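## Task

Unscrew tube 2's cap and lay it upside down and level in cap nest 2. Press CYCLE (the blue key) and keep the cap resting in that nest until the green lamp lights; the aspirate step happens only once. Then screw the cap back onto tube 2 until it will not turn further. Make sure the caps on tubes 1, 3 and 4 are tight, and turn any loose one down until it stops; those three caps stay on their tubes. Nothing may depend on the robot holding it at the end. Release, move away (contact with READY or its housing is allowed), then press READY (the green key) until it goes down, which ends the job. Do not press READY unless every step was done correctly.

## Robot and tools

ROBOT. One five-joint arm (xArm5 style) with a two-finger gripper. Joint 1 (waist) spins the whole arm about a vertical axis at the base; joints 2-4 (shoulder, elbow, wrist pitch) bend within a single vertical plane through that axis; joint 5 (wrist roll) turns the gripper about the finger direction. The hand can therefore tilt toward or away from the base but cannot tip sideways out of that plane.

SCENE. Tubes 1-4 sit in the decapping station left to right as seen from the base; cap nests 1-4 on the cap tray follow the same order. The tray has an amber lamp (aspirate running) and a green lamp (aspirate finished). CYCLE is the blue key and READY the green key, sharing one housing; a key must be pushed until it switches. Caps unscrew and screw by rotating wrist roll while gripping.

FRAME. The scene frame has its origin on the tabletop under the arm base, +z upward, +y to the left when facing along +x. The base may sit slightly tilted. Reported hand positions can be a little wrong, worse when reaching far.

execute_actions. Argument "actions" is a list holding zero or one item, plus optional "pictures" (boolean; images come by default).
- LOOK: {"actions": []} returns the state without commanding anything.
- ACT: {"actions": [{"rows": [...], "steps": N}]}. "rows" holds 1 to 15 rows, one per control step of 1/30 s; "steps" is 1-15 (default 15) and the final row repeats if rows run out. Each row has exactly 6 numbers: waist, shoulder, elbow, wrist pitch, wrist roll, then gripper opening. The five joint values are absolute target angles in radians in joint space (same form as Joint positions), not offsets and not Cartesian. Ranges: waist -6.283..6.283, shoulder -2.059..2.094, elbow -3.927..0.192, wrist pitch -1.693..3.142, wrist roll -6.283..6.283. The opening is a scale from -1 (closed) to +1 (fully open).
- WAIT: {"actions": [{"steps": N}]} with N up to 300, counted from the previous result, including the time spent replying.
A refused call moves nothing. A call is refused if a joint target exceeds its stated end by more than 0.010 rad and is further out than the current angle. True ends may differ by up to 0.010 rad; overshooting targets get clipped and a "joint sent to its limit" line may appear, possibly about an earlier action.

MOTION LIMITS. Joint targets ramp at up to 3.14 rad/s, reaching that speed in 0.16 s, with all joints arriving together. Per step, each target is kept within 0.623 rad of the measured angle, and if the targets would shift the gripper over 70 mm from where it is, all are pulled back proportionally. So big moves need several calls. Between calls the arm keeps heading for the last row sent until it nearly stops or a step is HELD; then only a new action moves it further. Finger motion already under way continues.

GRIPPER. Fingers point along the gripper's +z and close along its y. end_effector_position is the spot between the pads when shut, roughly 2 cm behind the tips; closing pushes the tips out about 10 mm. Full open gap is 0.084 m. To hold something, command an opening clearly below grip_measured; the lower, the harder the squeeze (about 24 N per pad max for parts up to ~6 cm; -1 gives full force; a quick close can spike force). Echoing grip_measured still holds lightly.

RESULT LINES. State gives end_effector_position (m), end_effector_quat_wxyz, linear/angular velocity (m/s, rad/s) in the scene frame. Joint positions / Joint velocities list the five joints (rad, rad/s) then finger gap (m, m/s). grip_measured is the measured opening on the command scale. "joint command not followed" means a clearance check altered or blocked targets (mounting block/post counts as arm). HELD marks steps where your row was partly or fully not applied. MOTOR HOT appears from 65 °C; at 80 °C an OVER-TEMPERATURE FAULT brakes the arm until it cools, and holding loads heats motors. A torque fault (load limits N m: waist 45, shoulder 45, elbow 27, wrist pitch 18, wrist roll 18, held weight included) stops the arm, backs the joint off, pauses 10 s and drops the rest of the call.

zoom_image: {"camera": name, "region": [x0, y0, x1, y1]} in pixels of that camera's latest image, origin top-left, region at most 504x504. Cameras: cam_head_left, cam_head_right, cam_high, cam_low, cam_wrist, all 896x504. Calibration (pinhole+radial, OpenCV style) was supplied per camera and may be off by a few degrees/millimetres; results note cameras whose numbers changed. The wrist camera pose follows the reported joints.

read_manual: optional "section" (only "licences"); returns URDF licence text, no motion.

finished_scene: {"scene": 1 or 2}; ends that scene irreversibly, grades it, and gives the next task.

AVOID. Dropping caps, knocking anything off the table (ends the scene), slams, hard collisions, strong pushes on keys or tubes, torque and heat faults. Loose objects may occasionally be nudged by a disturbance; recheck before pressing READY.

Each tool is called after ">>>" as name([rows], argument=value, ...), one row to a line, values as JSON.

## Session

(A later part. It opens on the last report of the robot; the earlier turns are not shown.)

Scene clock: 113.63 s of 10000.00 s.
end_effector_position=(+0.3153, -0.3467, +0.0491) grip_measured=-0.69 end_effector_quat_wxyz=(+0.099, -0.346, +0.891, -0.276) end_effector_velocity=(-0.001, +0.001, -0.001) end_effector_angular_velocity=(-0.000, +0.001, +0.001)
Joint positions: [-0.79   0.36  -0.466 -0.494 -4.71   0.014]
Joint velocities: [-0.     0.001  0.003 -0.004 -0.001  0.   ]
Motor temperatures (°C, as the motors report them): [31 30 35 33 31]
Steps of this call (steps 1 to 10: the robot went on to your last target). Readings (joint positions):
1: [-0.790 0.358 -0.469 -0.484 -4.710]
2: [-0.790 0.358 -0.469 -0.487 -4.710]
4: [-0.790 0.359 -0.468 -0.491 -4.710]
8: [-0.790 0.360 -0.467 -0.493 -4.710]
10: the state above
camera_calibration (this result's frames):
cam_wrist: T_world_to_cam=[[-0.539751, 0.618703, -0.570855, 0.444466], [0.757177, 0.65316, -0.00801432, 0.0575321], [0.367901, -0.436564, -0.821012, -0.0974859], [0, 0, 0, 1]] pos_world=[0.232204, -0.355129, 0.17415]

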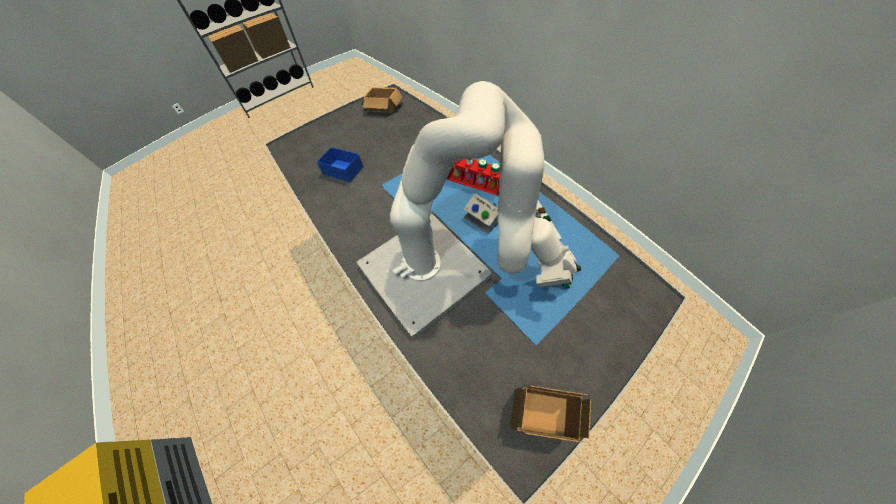

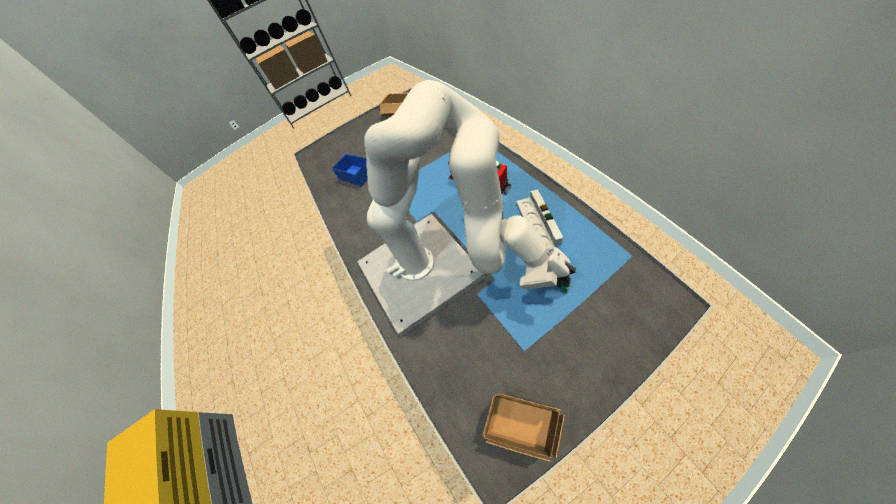

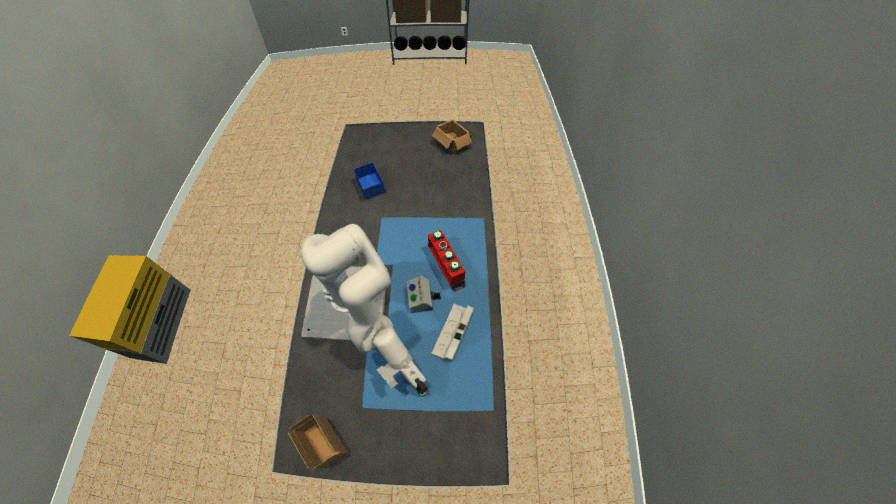

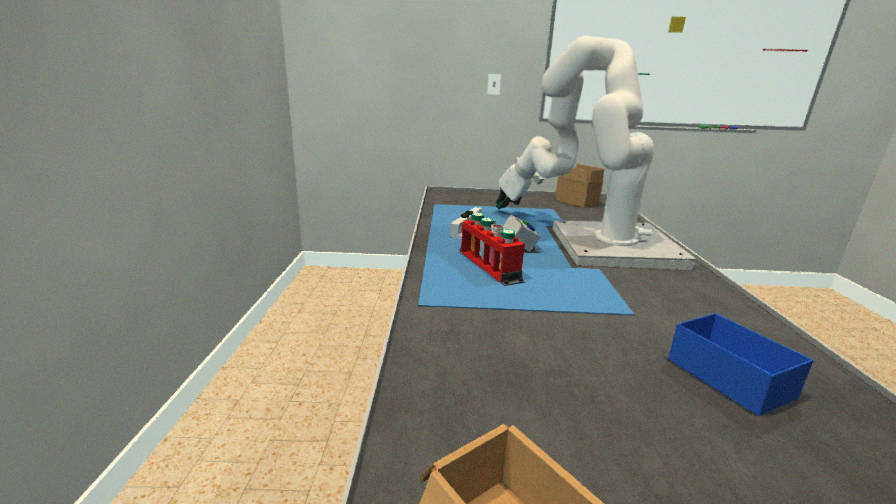

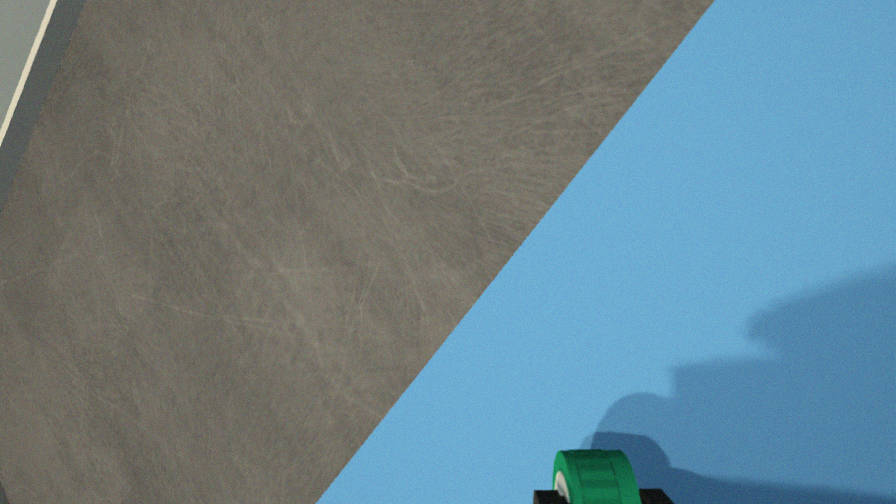

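>>> execute_actions([
  {"rows":[[-0.79,0.378,-0.466,-0.512,-4.71,-0.9]],"steps":12},
], pictures=false)

>>> execute_actions([
  {"rows":[[-0.79,0.378,-0.466,-0.512,-4.71,-0.6],[-0.79,0.378,-0.466,-0.512,-4.71,-0.4],[-0.79,0.378,-0.466,-0.512,-4.71,-0.2],[-0.79,0.378,-0.466,-0.512,-4.71,0.1],[-0.79,0.378,-0.466,-0.512,-4.71,0.5],[-0.79,0.378,-0.466,-0.512,-4.71,1.0]],"steps":15},
], pictures=false)

>>> execute_actions([
  {"rows":[[-0.79,0.2,-0.55,0.0,-4.71,1.0]],"steps":15},
], pictures=false)

>>> execute_actions([
  {"rows":[[-0.85,-0.1,-0.7,0.8,-6.27,0.3]],"steps":15},
], pictures=false)

>>> execute_actions([
  {"steps":15},
])

Scene clock: 118.53 s of 10000.00 s.
end_effector_position=(+0.3141, -0.3454, +0.0443) grip_measured=-0.69 end_effector_quat_wxyz=(+0.099, -0.346, +0.891, -0.276) end_effector_velocity=(+0.000, -0.001, +0.000) end_effector_angular_velocity=(-0.003, -0.003, -0.000)
Joint positions: [-0.79   0.378 -0.466 -0.512 -4.71   0.014]
Joint velocities: [-0.001  0.003 -0.001 -0.006 -0.     0.   ]
Motor temperatures (°C, as the motors report them): [31 30 35 33 31]
Steps of this call (steps 1 to 30: the robot went on to your last target; steps 31 to 135: nothing new was sent; steps 136 to 147: all 12 steps of this action). Readings (joint positions):
136: [-0.790 0.360 -0.466 -0.494 -4.710]
137: [-0.790 0.361 -0.466 -0.496 -4.710]
139: [-0.790 0.368 -0.466 -0.503 -4.710]
143: [-0.790 0.376 -0.466 -0.510 -4.710]
147: the state above

Scene clock: 119.03 s of 10000.00 s.
end_effector_position=(+0.3140, -0.3454, +0.0442) grip_measured=+1.00 end_effector_quat_wxyz=(+0.099, -0.346, +0.891, -0.276) end_effector_velocity=(-0.001, +0.000, -0.001) end_effector_angular_velocity=(+0.002, +0.002, -0.001)
Joint positions: [-0.79   0.378 -0.466 -0.512 -4.71   0.084]
Joint velocities: [-0.     0.001  0.     0.002  0.001  0.002]
Motor temperatures (°C, as the motors report them): [31 30 35 33 31]
Steps of this call (steps 1 to 15: all 15 steps of this action). Readings (joint positions):
1: [-0.790 0.378 -0.466 -0.512 -4.710]
2: [-0.790 0.378 -0.466 -0.512 -4.710]
4: [-0.790 0.378 -0.466 -0.512 -4.710]
8: [-0.790 0.378 -0.466 -0.512 -4.710]
15: the state above

Scene clock: 119.53 s of 10000.00 s.
end_effector_position=(+0.3079, -0.3383, +0.0609) grip_measured=+1.00 end_effector_quat_wxyz=(+0.056, -0.355, +0.918, -0.166) end_effector_velocity=(-0.017, +0.018, -0.011) end_effector_angular_velocity=(+0.092, +0.084, -0.002)
Joint positions: [-0.79   0.204 -0.548 -0.012 -4.71   0.084]
Joint velocities: [-0.001 -0.027 -0.003  0.154 -0.001 -0.   ]
Motor temperatures (°C, as the motors report them): [31 30 35 33 31]
Steps of this call (steps 1 to 15: all 15 steps of this action). Readings (joint positions):
1: [-0.790 0.378 -0.466 -0.512 -4.710]
2: [-0.790 0.377 -0.466 -0.508 -4.710]
4: [-0.790 0.364 -0.472 -0.464 -4.710]
8: [-0.790 0.273 -0.516 -0.211 -4.710]
15: the state above

Scene clock: 120.03 s of 10000.00 s.
end_effector_position=(+0.2626, -0.3202, +0.1450) grip_measured=+0.29 end_effector_quat_wxyz=(+0.010, +0.703, -0.711, +0.024) end_effector_velocity=(-0.099, +0.089, +0.079) end_effector_angular_velocity=(+0.363, +0.462, +2.556)
Joint positions: [-0.845 -0.074 -0.687  0.708 -5.589  0.056]
Joint velocities: [-0.054 -0.27  -0.13   0.934 -2.621 -0.   ]
Motor temperatures (°C, as the motors report them): [31 30 35 33 31]
Steps of this call (steps 1 to 15: all 15 steps of this action). Readings (joint positions):
1: [-0.790 0.203 -0.548 -0.008 -4.710]
2: [-0.790 0.201 -0.549 -0.001 -4.714]
4: [-0.794 0.182 -0.557 0.044 -4.757]
8: [-0.817 0.067 -0.618 0.288 -5.003]
15: the state above

Scene clock: 120.53 s of 10000.00 s.
end_effector_position=(+0.2527, -0.3112, +0.1529) grip_measured=+0.29 end_effector_quat_wxyz=(+0.006, +0.898, -0.440, -0.005) end_effector_velocity=(+0.001, -0.000, +0.002) end_effector_angular_velocity=(-0.001, -0.001, +0.058)
Joint positions: [-0.85  -0.1   -0.7    0.8   -6.265  0.056]
Joint velocities: [ 0.    -0.003 -0.002  0.003 -0.057 -0.   ]
Motor temperatures (°C, as the motors report them): [31 30 35 33 31]
Steps of this call (steps 1 to 15: the robot went on to your last target). Readings (joint positions):
1: [-0.846 -0.082 -0.690 0.735 -5.677]
2: [-0.847 -0.087 -0.693 0.754 -5.765]
4: [-0.849 -0.093 -0.696 0.778 -5.937]
8: [-0.850 -0.098 -0.699 0.796 -6.185]
15: the state above
camera_calibration (this result's frames):
cam_wrist: T_world_to_cam=[[-0.804282, -0.594234, 0.00399245, 0.0495174], [-0.594247, 0.804265, -0.00522642, 0.470668], [-0.000105276, -0.00657602, -0.999978, 0.280362], [0, 0, 0, 1]] pos_world=[0.319549, -0.347273, 0.282618]

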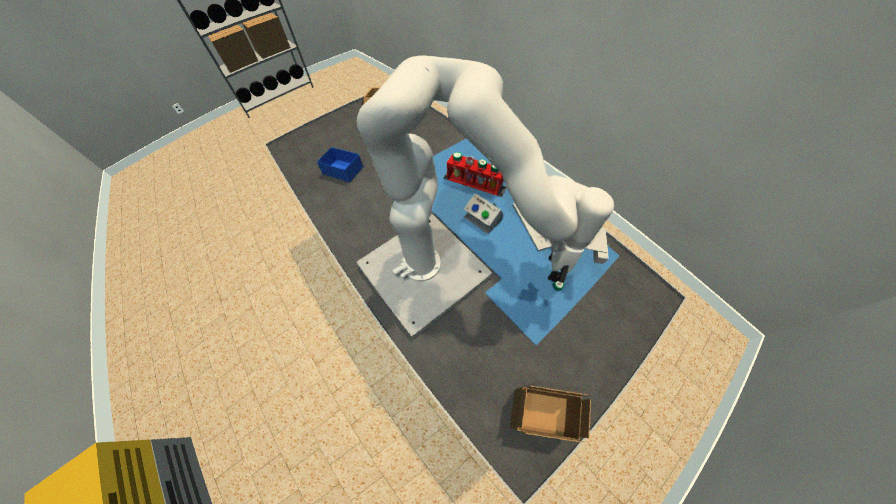

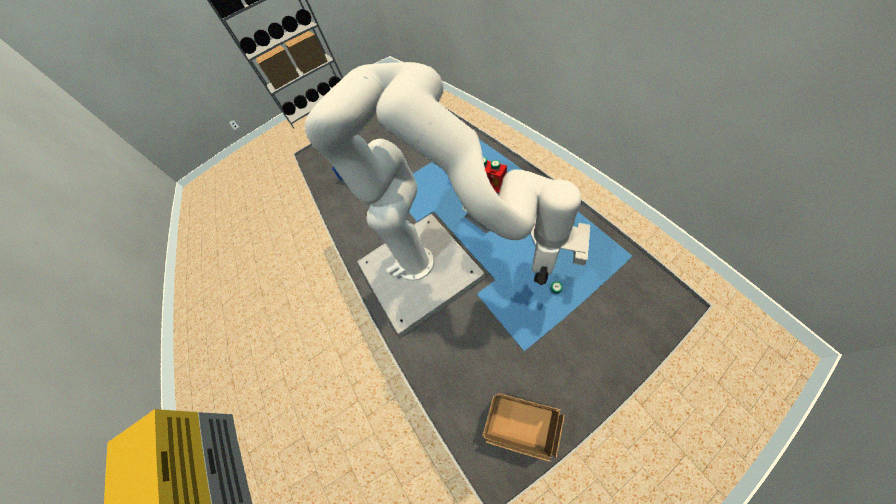

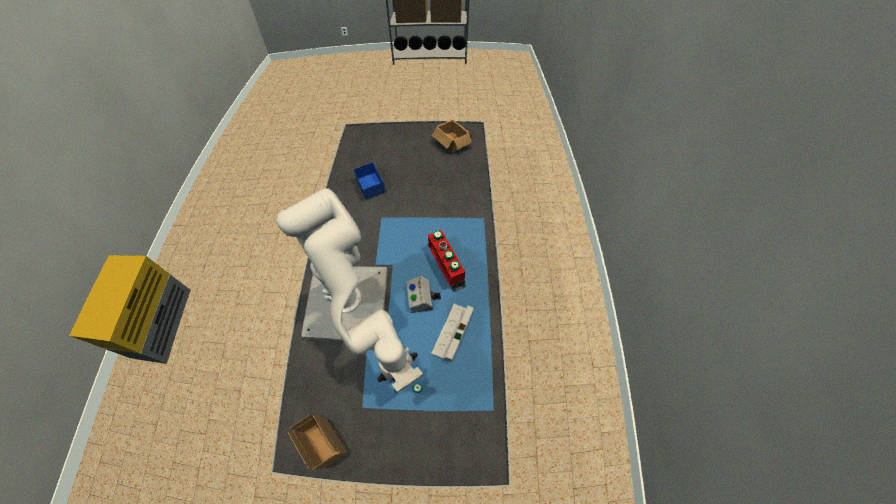

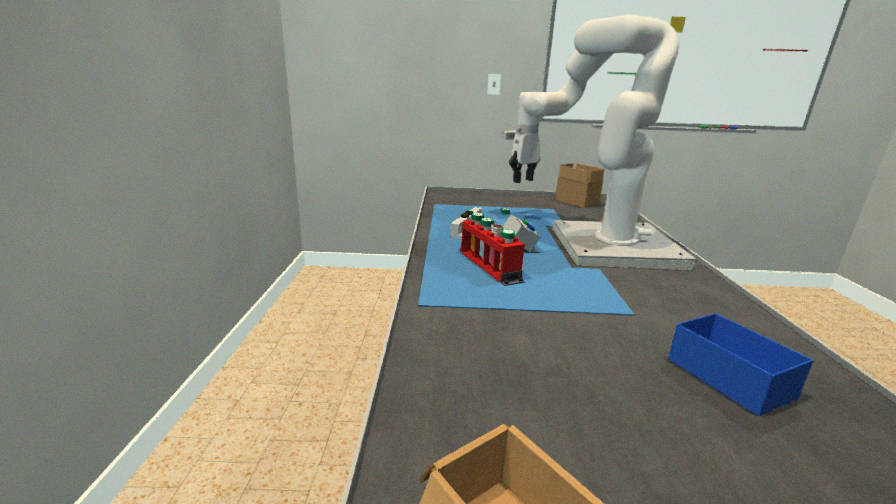

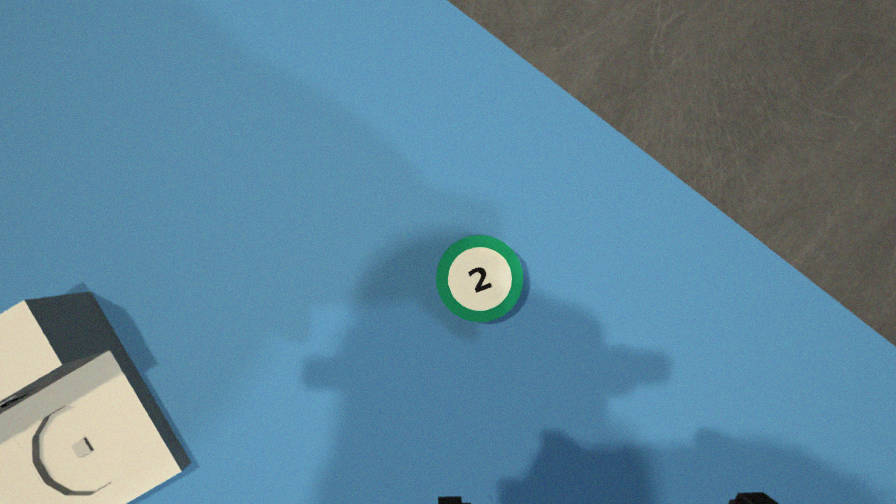

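>>> execute_actions([
  {"rows":[[-0.81,0.17,-0.92,0.75,-4.71,0.1]],"steps":15},
])

Scene clock: 134.23 s of 10000.00 s.
end_effector_position=(+0.3056, -0.3493, +0.1220) grip_measured=+0.09 end_effector_quat_wxyz=(-0.008, -0.616, +0.788, +0.003) end_effector_velocity=(+0.031, -0.024, -0.011) end_effector_angular_velocity=(-0.058, -0.030, -2.594)
Joint positions: [-0.812  0.159 -0.91   0.752 -5.324  0.048]
Joint velocities: [ 0.017  0.121 -0.118 -0.027  2.611 -0.   ]
Motor temperatures (°C, as the motors report them): [31 30 36 33 31]
Steps of this call (steps 1 to 15: the robot went on to your last target; steps 16 to 396: nothing new was sent; steps 397 to 411: all 15 steps of this action). Readings (joint positions):
397: [-0.850 -0.100 -0.700 0.800 -6.270]
398: [-0.850 -0.099 -0.701 0.800 -6.266]
400: [-0.847 -0.082 -0.716 0.796 -6.223]
404: [-0.830 0.033 -0.810 0.775 -5.946]
411: the state above
camera_calibration (this result's frames):
cam_wrist: T_world_to_cam=[[-0.96487, 0.262723, 0.00173577, 0.418189], [0.262651, 0.964723, -0.0179837, 0.328325], [-0.00639928, -0.016896, -0.999837, 0.247528], [0, 0, 0, 1]] pos_world=[0.318847, -0.422429, 0.252667]

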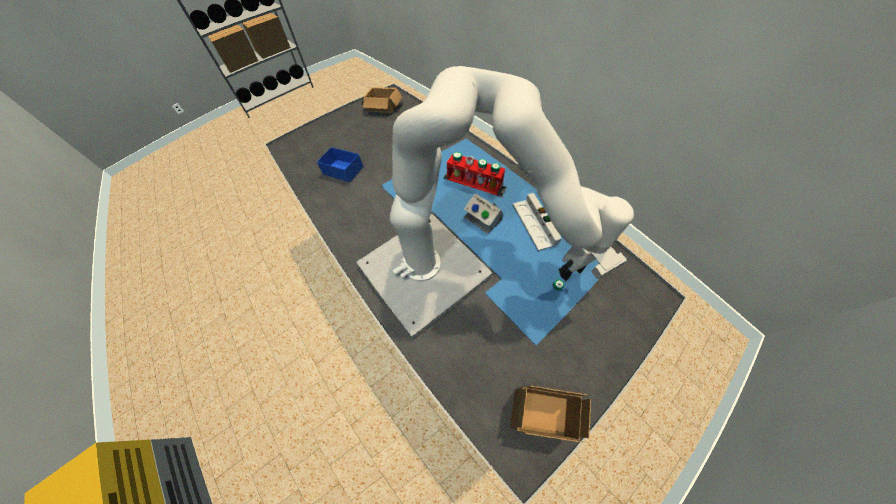

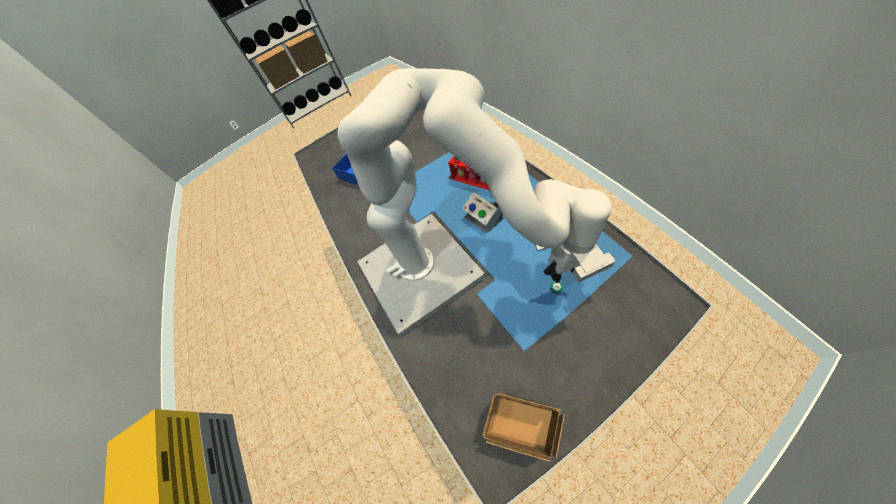

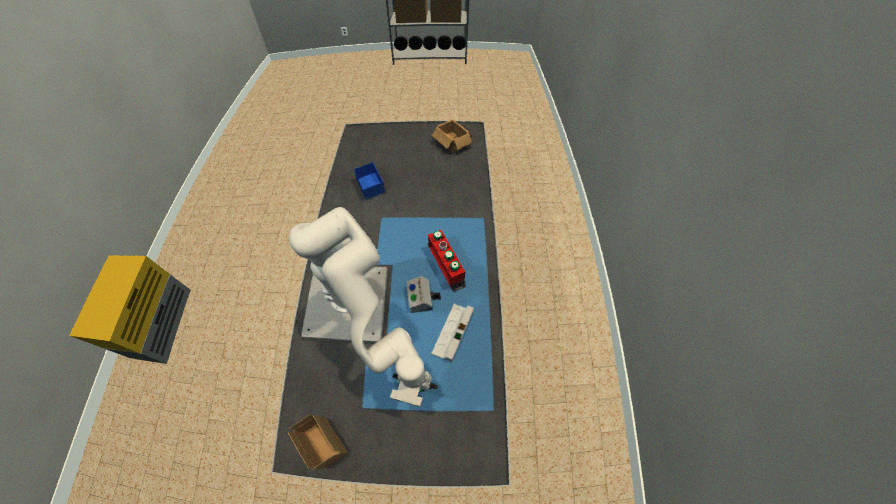

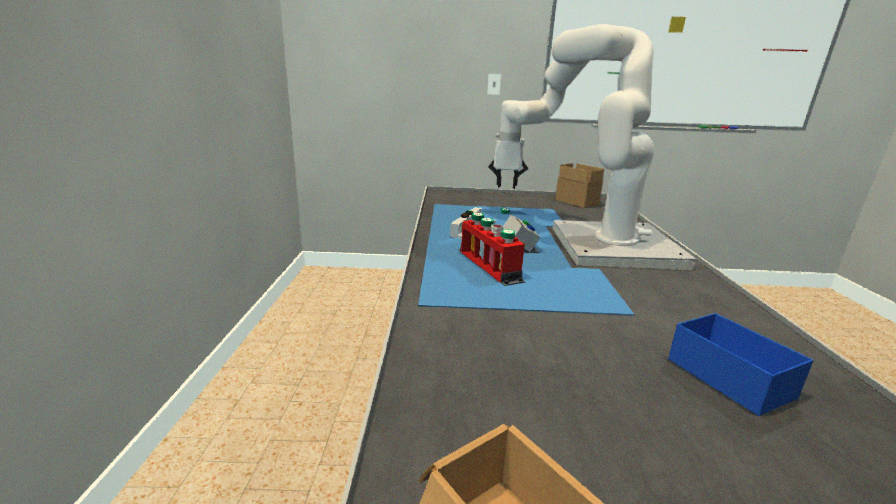

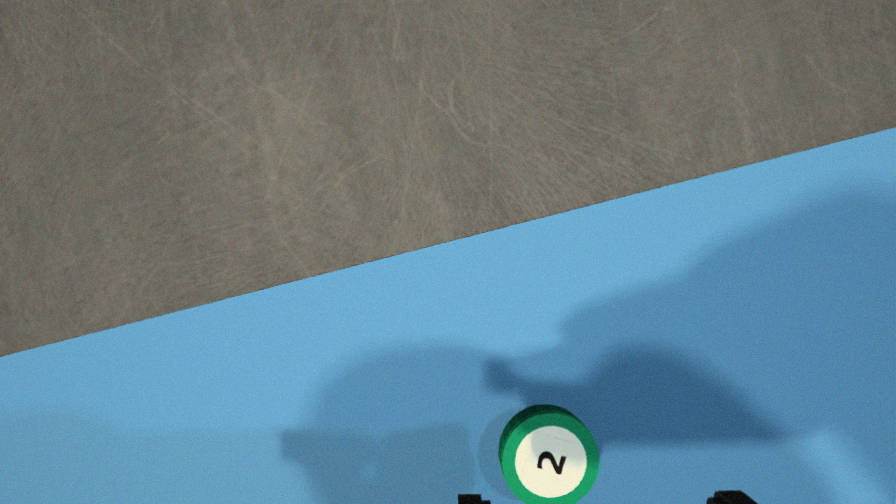

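>>> execute_actions([
  {"rows":[[-0.81,0.17,-0.92,0.75,-4.71,0.1]],"steps":12},
])

Scene clock: 136.77 s of 10000.00 s.
end_effector_position=(+0.3083, -0.3513, +0.1208) grip_measured=+0.09 end_effector_quat_wxyz=(-0.008, -0.350, +0.937, -0.001) end_effector_velocity=(-0.001, -0.000, -0.001) end_effector_angular_velocity=(+0.001, +0.001, -0.000)
Joint positions: [-0.81   0.17  -0.92   0.75  -4.71   0.048]
Joint velocities: [-0.001  0.001  0.    -0.    -0.001 -0.   ]
Motor temperatures (°C, as the motors report them): [31 31 36 33 31]
Steps of this call (steps 1 to 30: the robot went on to your last target; steps 31 to 64: nothing new was sent; steps 65 to 76: all 12 steps of this action). Readings (joint positions):
65: [-0.810 0.170 -0.920 0.750 -4.710]
66: [-0.810 0.170 -0.920 0.750 -4.710]
68: [-0.810 0.170 -0.920 0.750 -4.710]
72: [-0.810 0.170 -0.920 0.750 -4.710]
76: the state above
camera_calibration (this result's frames):
cam_wrist: T_world_to_cam=[[-0.63837, 0.769691, -0.00777817, 0.499905], [0.769613, 0.638064, -0.0238745, 0.0591705], [-0.013413, -0.021227, -0.999685, 0.246933], [0, 0, 0, 1]] pos_world=[0.276898, -0.417285, 0.252156]

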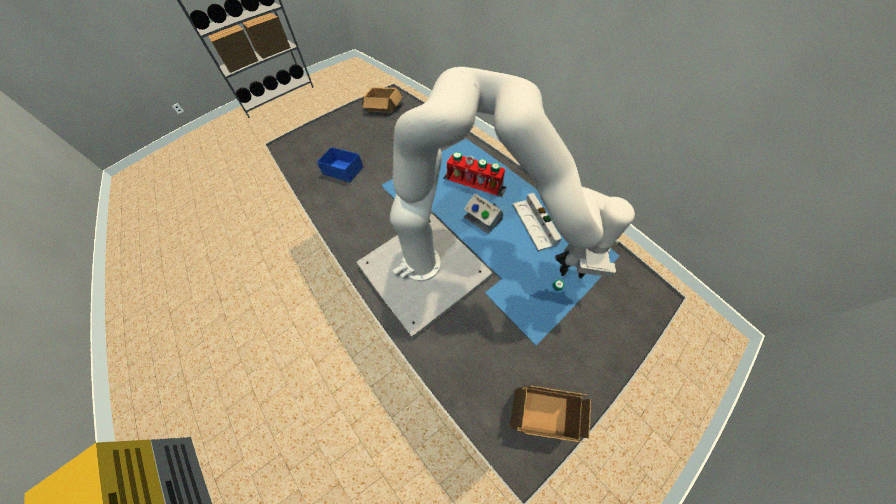

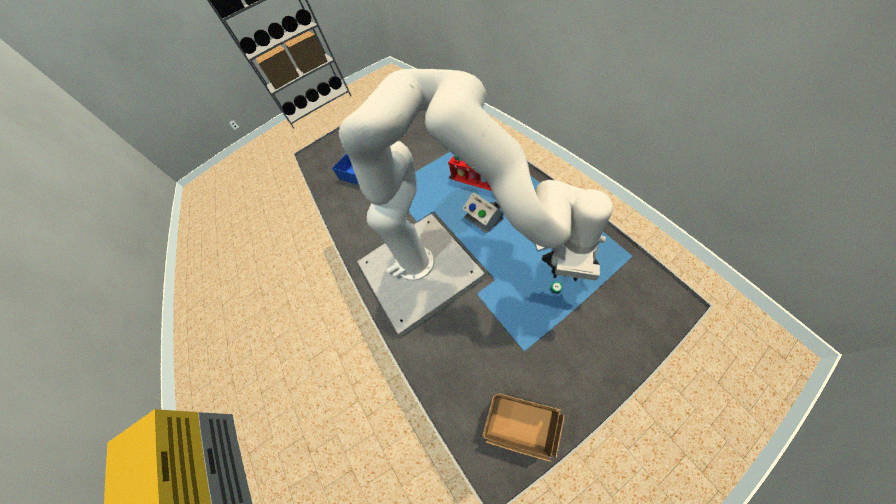

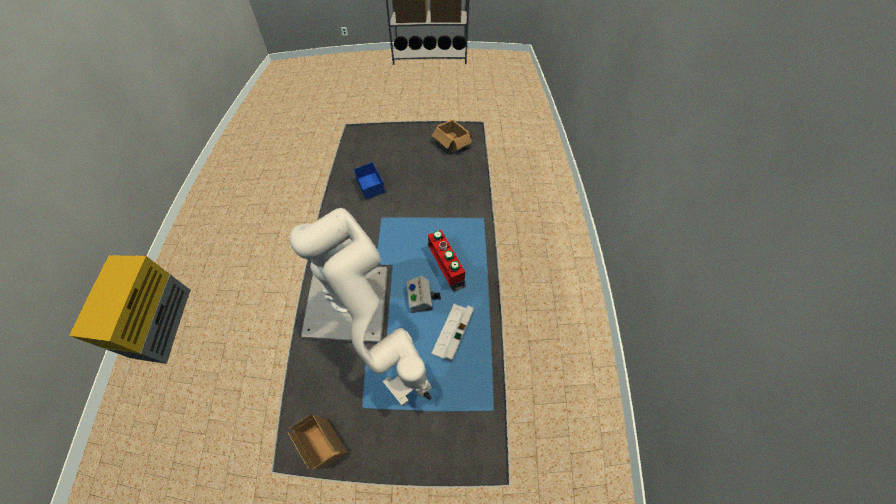

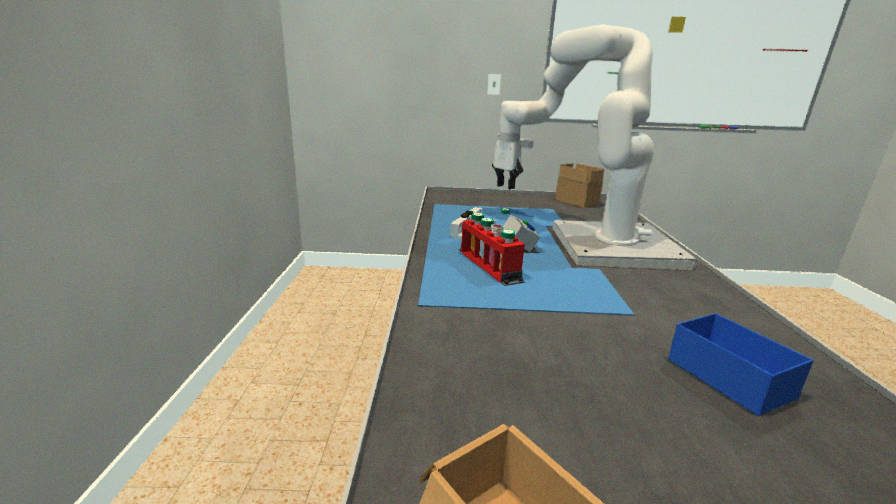

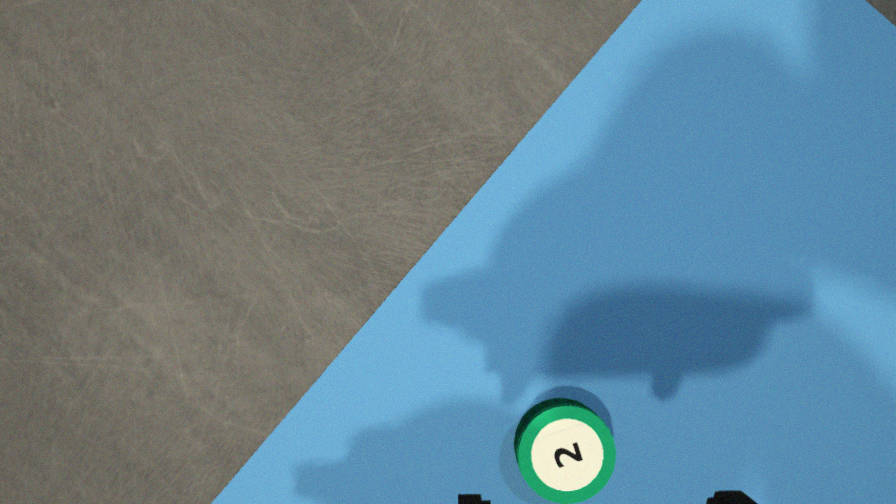

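>>> execute_actions([
  {"rows":[[-0.815,0.25,-0.86,0.61,-4.71,0.1],[-0.815,0.25,-0.86,0.61,-4.71,0.1],[-0.815,0.25,-0.86,0.61,-4.71,0.1],[-0.815,0.25,-0.86,0.61,-4.71,0.1],[-0.815,0.25,-0.86,0.61,-4.71,0.1],[-0.815,0.25,-0.86,0.61,-4.71,0.1],[-0.815,0.36,-0.854,0.494,-4.71,0.1]],"steps":15},
], pictures=false)

>>> execute_actions([
  {"rows":[[-0.815,0.36,-0.854,0.494,-4.71,0.0],[-0.815,0.36,-0.854,0.494,-4.71,-0.1],[-0.815,0.36,-0.854,0.494,-4.71,-0.2],[-0.815,0.36,-0.854,0.494,-4.71,-0.3],[-0.815,0.36,-0.854,0.494,-4.71,-0.4],[-0.815,0.36,-0.854,0.494,-4.71,-0.5],[-0.815,0.36,-0.854,0.494,-4.71,-0.7]],"steps":15},
])

Scene clock: 146.83 s of 10000.00 s.
end_effector_position=(+0.2974, -0.3443, +0.0323) grip_measured=+0.09 end_effector_quat_wxyz=(-0.009, -0.348, +0.938, +0.002) end_effector_velocity=(+0.012, -0.014, -0.034) end_effector_angular_velocity=(-0.050, -0.043, +0.003)
Joint positions: [-0.815  0.352 -0.853  0.508 -4.71   0.048]
Joint velocities: [ 0.001  0.111 -0.013 -0.164 -0.001  0.   ]
Motor temperatures (°C, as the motors report them): [31 31 36 33 31]
Steps of this call (steps 1 to 15: the robot went on to your last target; steps 16 to 287: nothing new was sent; steps 288 to 302: all 15 steps of this action). Readings (joint positions):
288: [-0.810 0.170 -0.920 0.750 -4.710]
289: [-0.810 0.171 -0.919 0.746 -4.710]
291: [-0.811 0.189 -0.907 0.708 -4.710]
295: [-0.814 0.244 -0.865 0.630 -4.710]
302: the state above

Scene clock: 147.33 s of 10000.00 s.
end_effector_position=(+0.2992, -0.3464, +0.0309) grip_measured=-0.25 end_effector_quat_wxyz=(-0.007, -0.348, +0.938, -0.002) end_effector_velocity=(+0.000, -0.000, -0.001) end_effector_angular_velocity=(-0.001, -0.001, -0.000)
Joint positions: [-0.815  0.358 -0.855  0.494 -4.71   0.033]
Joint velocities: [ 0.     0.004 -0.    -0.005  0.001 -0.   ]
Motor temperatures (°C, as the motors report them): [31 31 36 33 31]
Steps of this call (steps 1 to 15: all 15 steps of this action). Readings (joint positions):
1: [-0.815 0.354 -0.853 0.503 -4.710]
2: [-0.815 0.356 -0.854 0.500 -4.710]
4: [-0.815 0.357 -0.855 0.496 -4.710]
8: [-0.815 0.358 -0.855 0.495 -4.710]
15: the state above
camera_calibration (this result's frames):
cam_wrist: T_world_to_cam=[[-0.634555, 0.772812, -0.0100607, 0.489615], [0.772784, 0.634222, -0.0238374, 0.0586365], [-0.0120411, -0.0229009, -0.999665, 0.1561], [0, 0, 0, 1]] pos_world=[0.267254, -0.411994, 0.162372]

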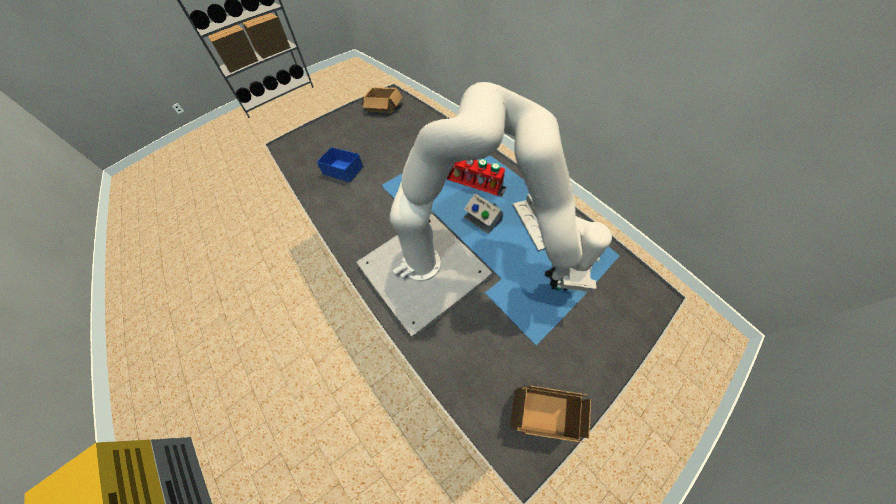

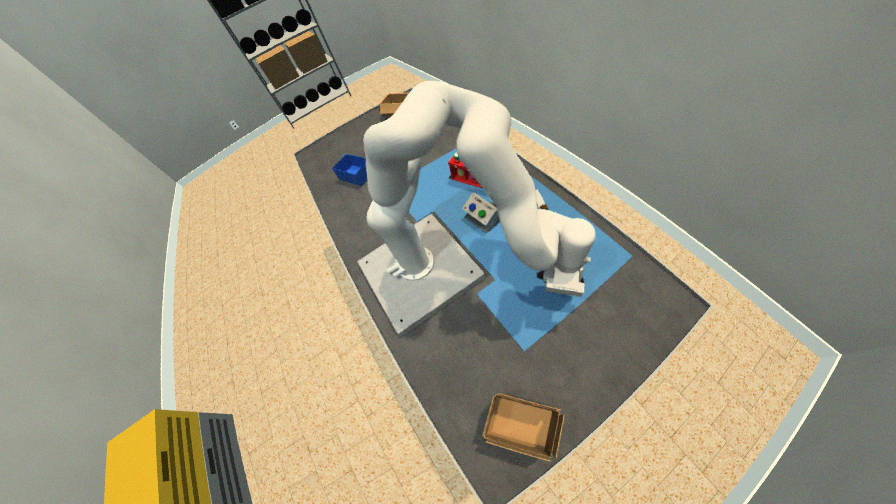

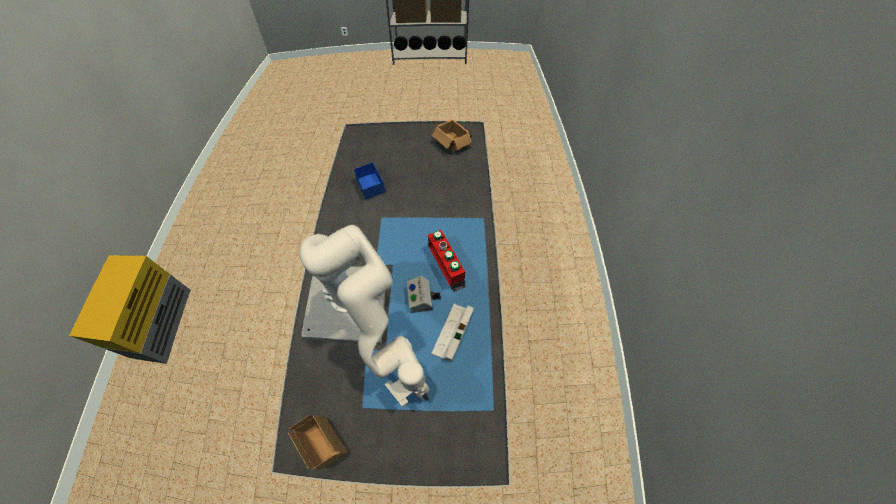

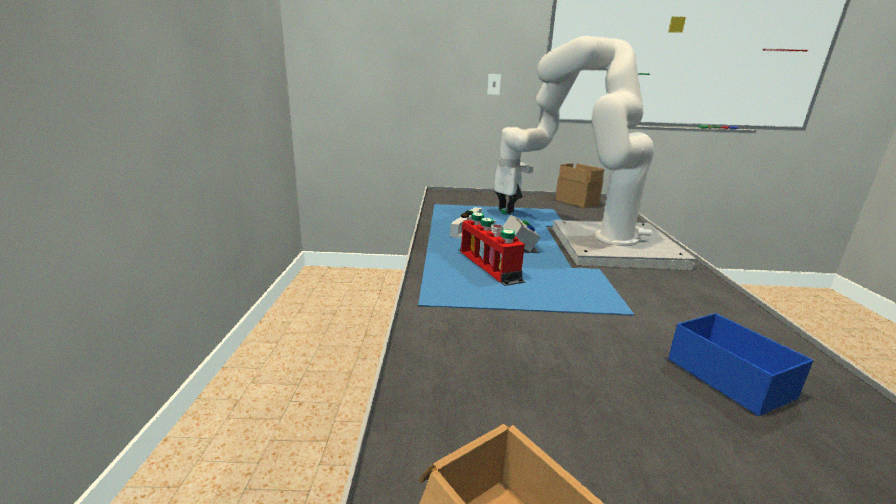

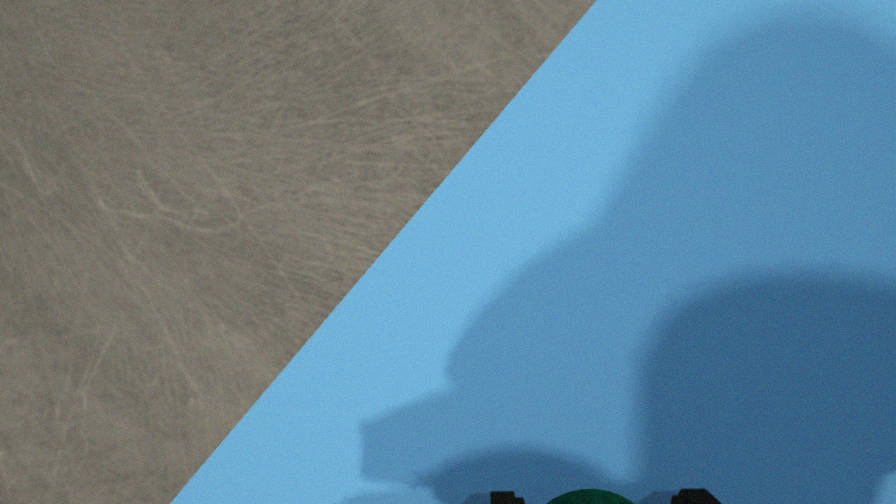

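>>> execute_actions([
  {"rows":[[-0.815,0.13,-0.85,0.72,-4.71,-0.7],[-0.815,0.13,-0.85,0.72,-4.71,-0.7],[-0.815,0.13,-0.85,0.72,-4.71,-0.7],[-0.815,0.13,-0.85,0.72,-4.71,-0.7],[-0.815,0.13,-0.85,0.72,-4.71,-0.7],[-0.815,0.13,-0.85,0.72,-4.71,-0.7],[-0.13,0.1,-0.84,0.74,-4.71,-0.7]],"steps":15},
], pictures=false)

>>> execute_actions([
  {"rows":[[-0.13,0.1,-0.84,0.74,-4.71,-0.7]],"steps":12},
])

Scene clock: 152.73 s of 10000.00 s.
end_effector_position=(+0.3515, -0.2819, +0.1007) grip_measured=-0.25 end_effector_quat_wxyz=(-0.009, -0.430, +0.903, +0.002) end_effector_velocity=(+0.236, +0.269, +0.050) end_effector_angular_velocity=(-0.028, -0.044, +0.792)
Joint positions: [-0.635  0.164 -0.846  0.686 -4.71   0.033]
Joint velocities: [ 0.792 -0.117 -0.023  0.077  0.001  0.   ]
Motor temperatures (°C, as the motors report them): [31 31 35 32 31]
Steps of this call (steps 1 to 15: the robot went on to your last target; steps 16 to 147: nothing new was sent; steps 148 to 162: all 15 steps of this action). Readings (joint positions):
148: [-0.815 0.360 -0.854 0.494 -4.710]
149: [-0.815 0.358 -0.854 0.498 -4.710]
151: [-0.815 0.325 -0.844 0.542 -4.710]
155: [-0.813 0.192 -0.851 0.658 -4.710]
162: the state above

Scene clock: 153.13 s of 10000.00 s.
end_effector_position=(+0.4211, -0.1540, +0.1132) grip_measured=-0.25 end_effector_quat_wxyz=(-0.008, -0.571, +0.821, +0.002) end_effector_velocity=(+0.120, +0.345, +0.032) end_effector_angular_velocity=(+0.009, -0.001, +0.815)
Joint positions: [-0.309  0.123 -0.842  0.721 -4.71   0.033]
Joint velocities: [ 0.815 -0.104  0.01   0.087 -0.     0.   ]
Motor temperatures (°C, as the motors report them): [31 31 35 32 31]
Steps of this call (steps 1 to 12: all 12 steps of this action). Readings (joint positions):
1: [-0.608 0.160 -0.846 0.689 -4.710]
2: [-0.581 0.157 -0.846 0.692 -4.710]
4: [-0.527 0.151 -0.845 0.698 -4.710]
8: [-0.418 0.137 -0.843 0.709 -4.710]
12: the state above
camera_calibration (this result's frames):
cam_wrist: T_world_to_cam=[[-0.92946, 0.368922, 0.000920881, 0.479848], [0.368829, 0.929277, -0.0202144, 0.0595198], [-0.0083133, -0.0184489, -0.999795, 0.243361], [0, 0, 0, 1]] pos_world=[0.42607, -0.227847, 0.244072]

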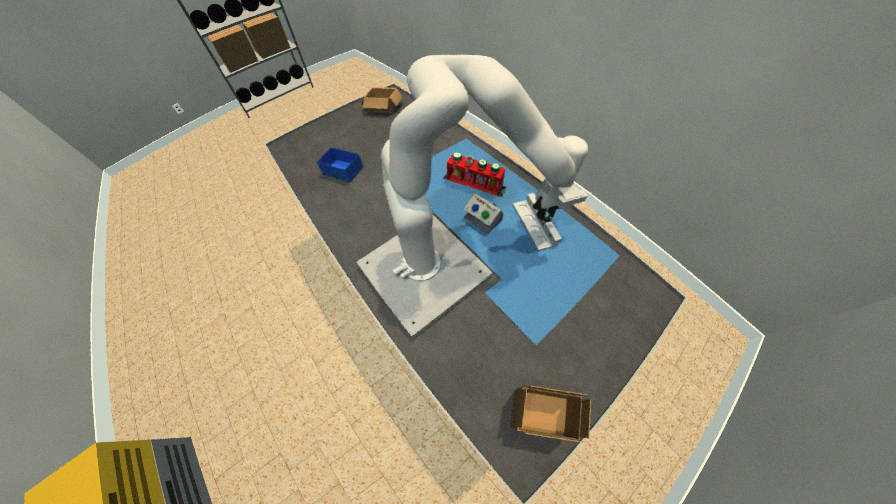

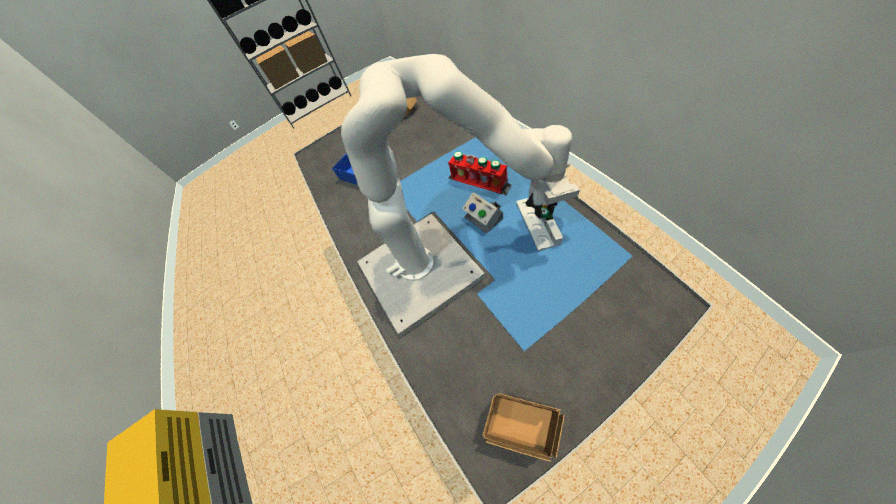

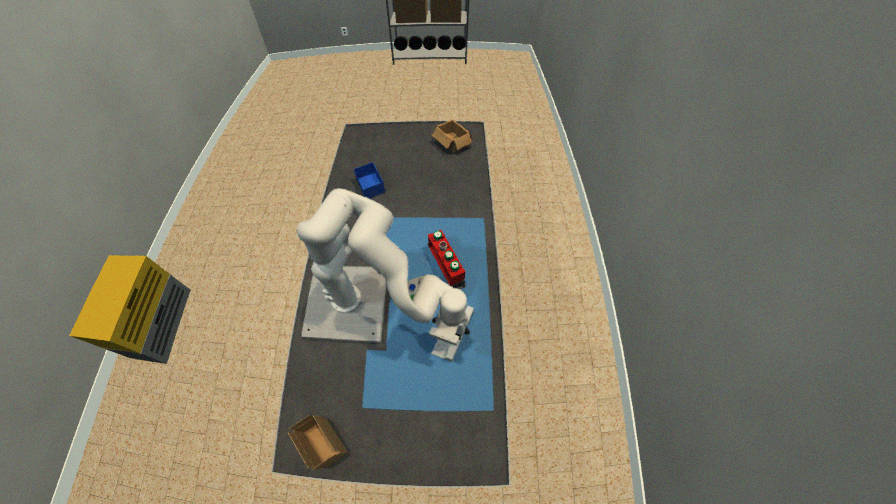

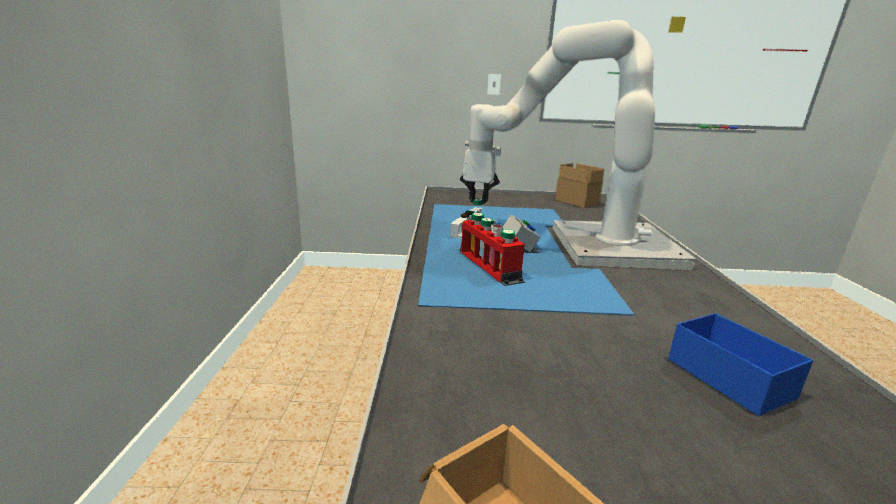

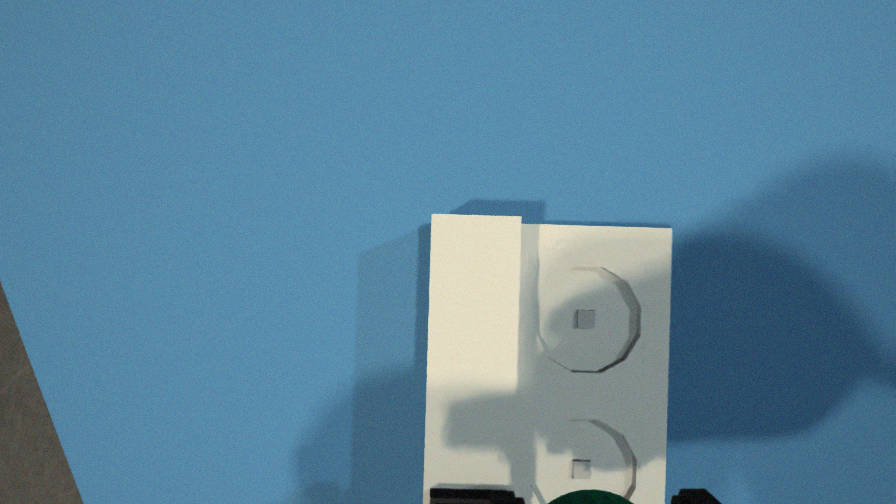

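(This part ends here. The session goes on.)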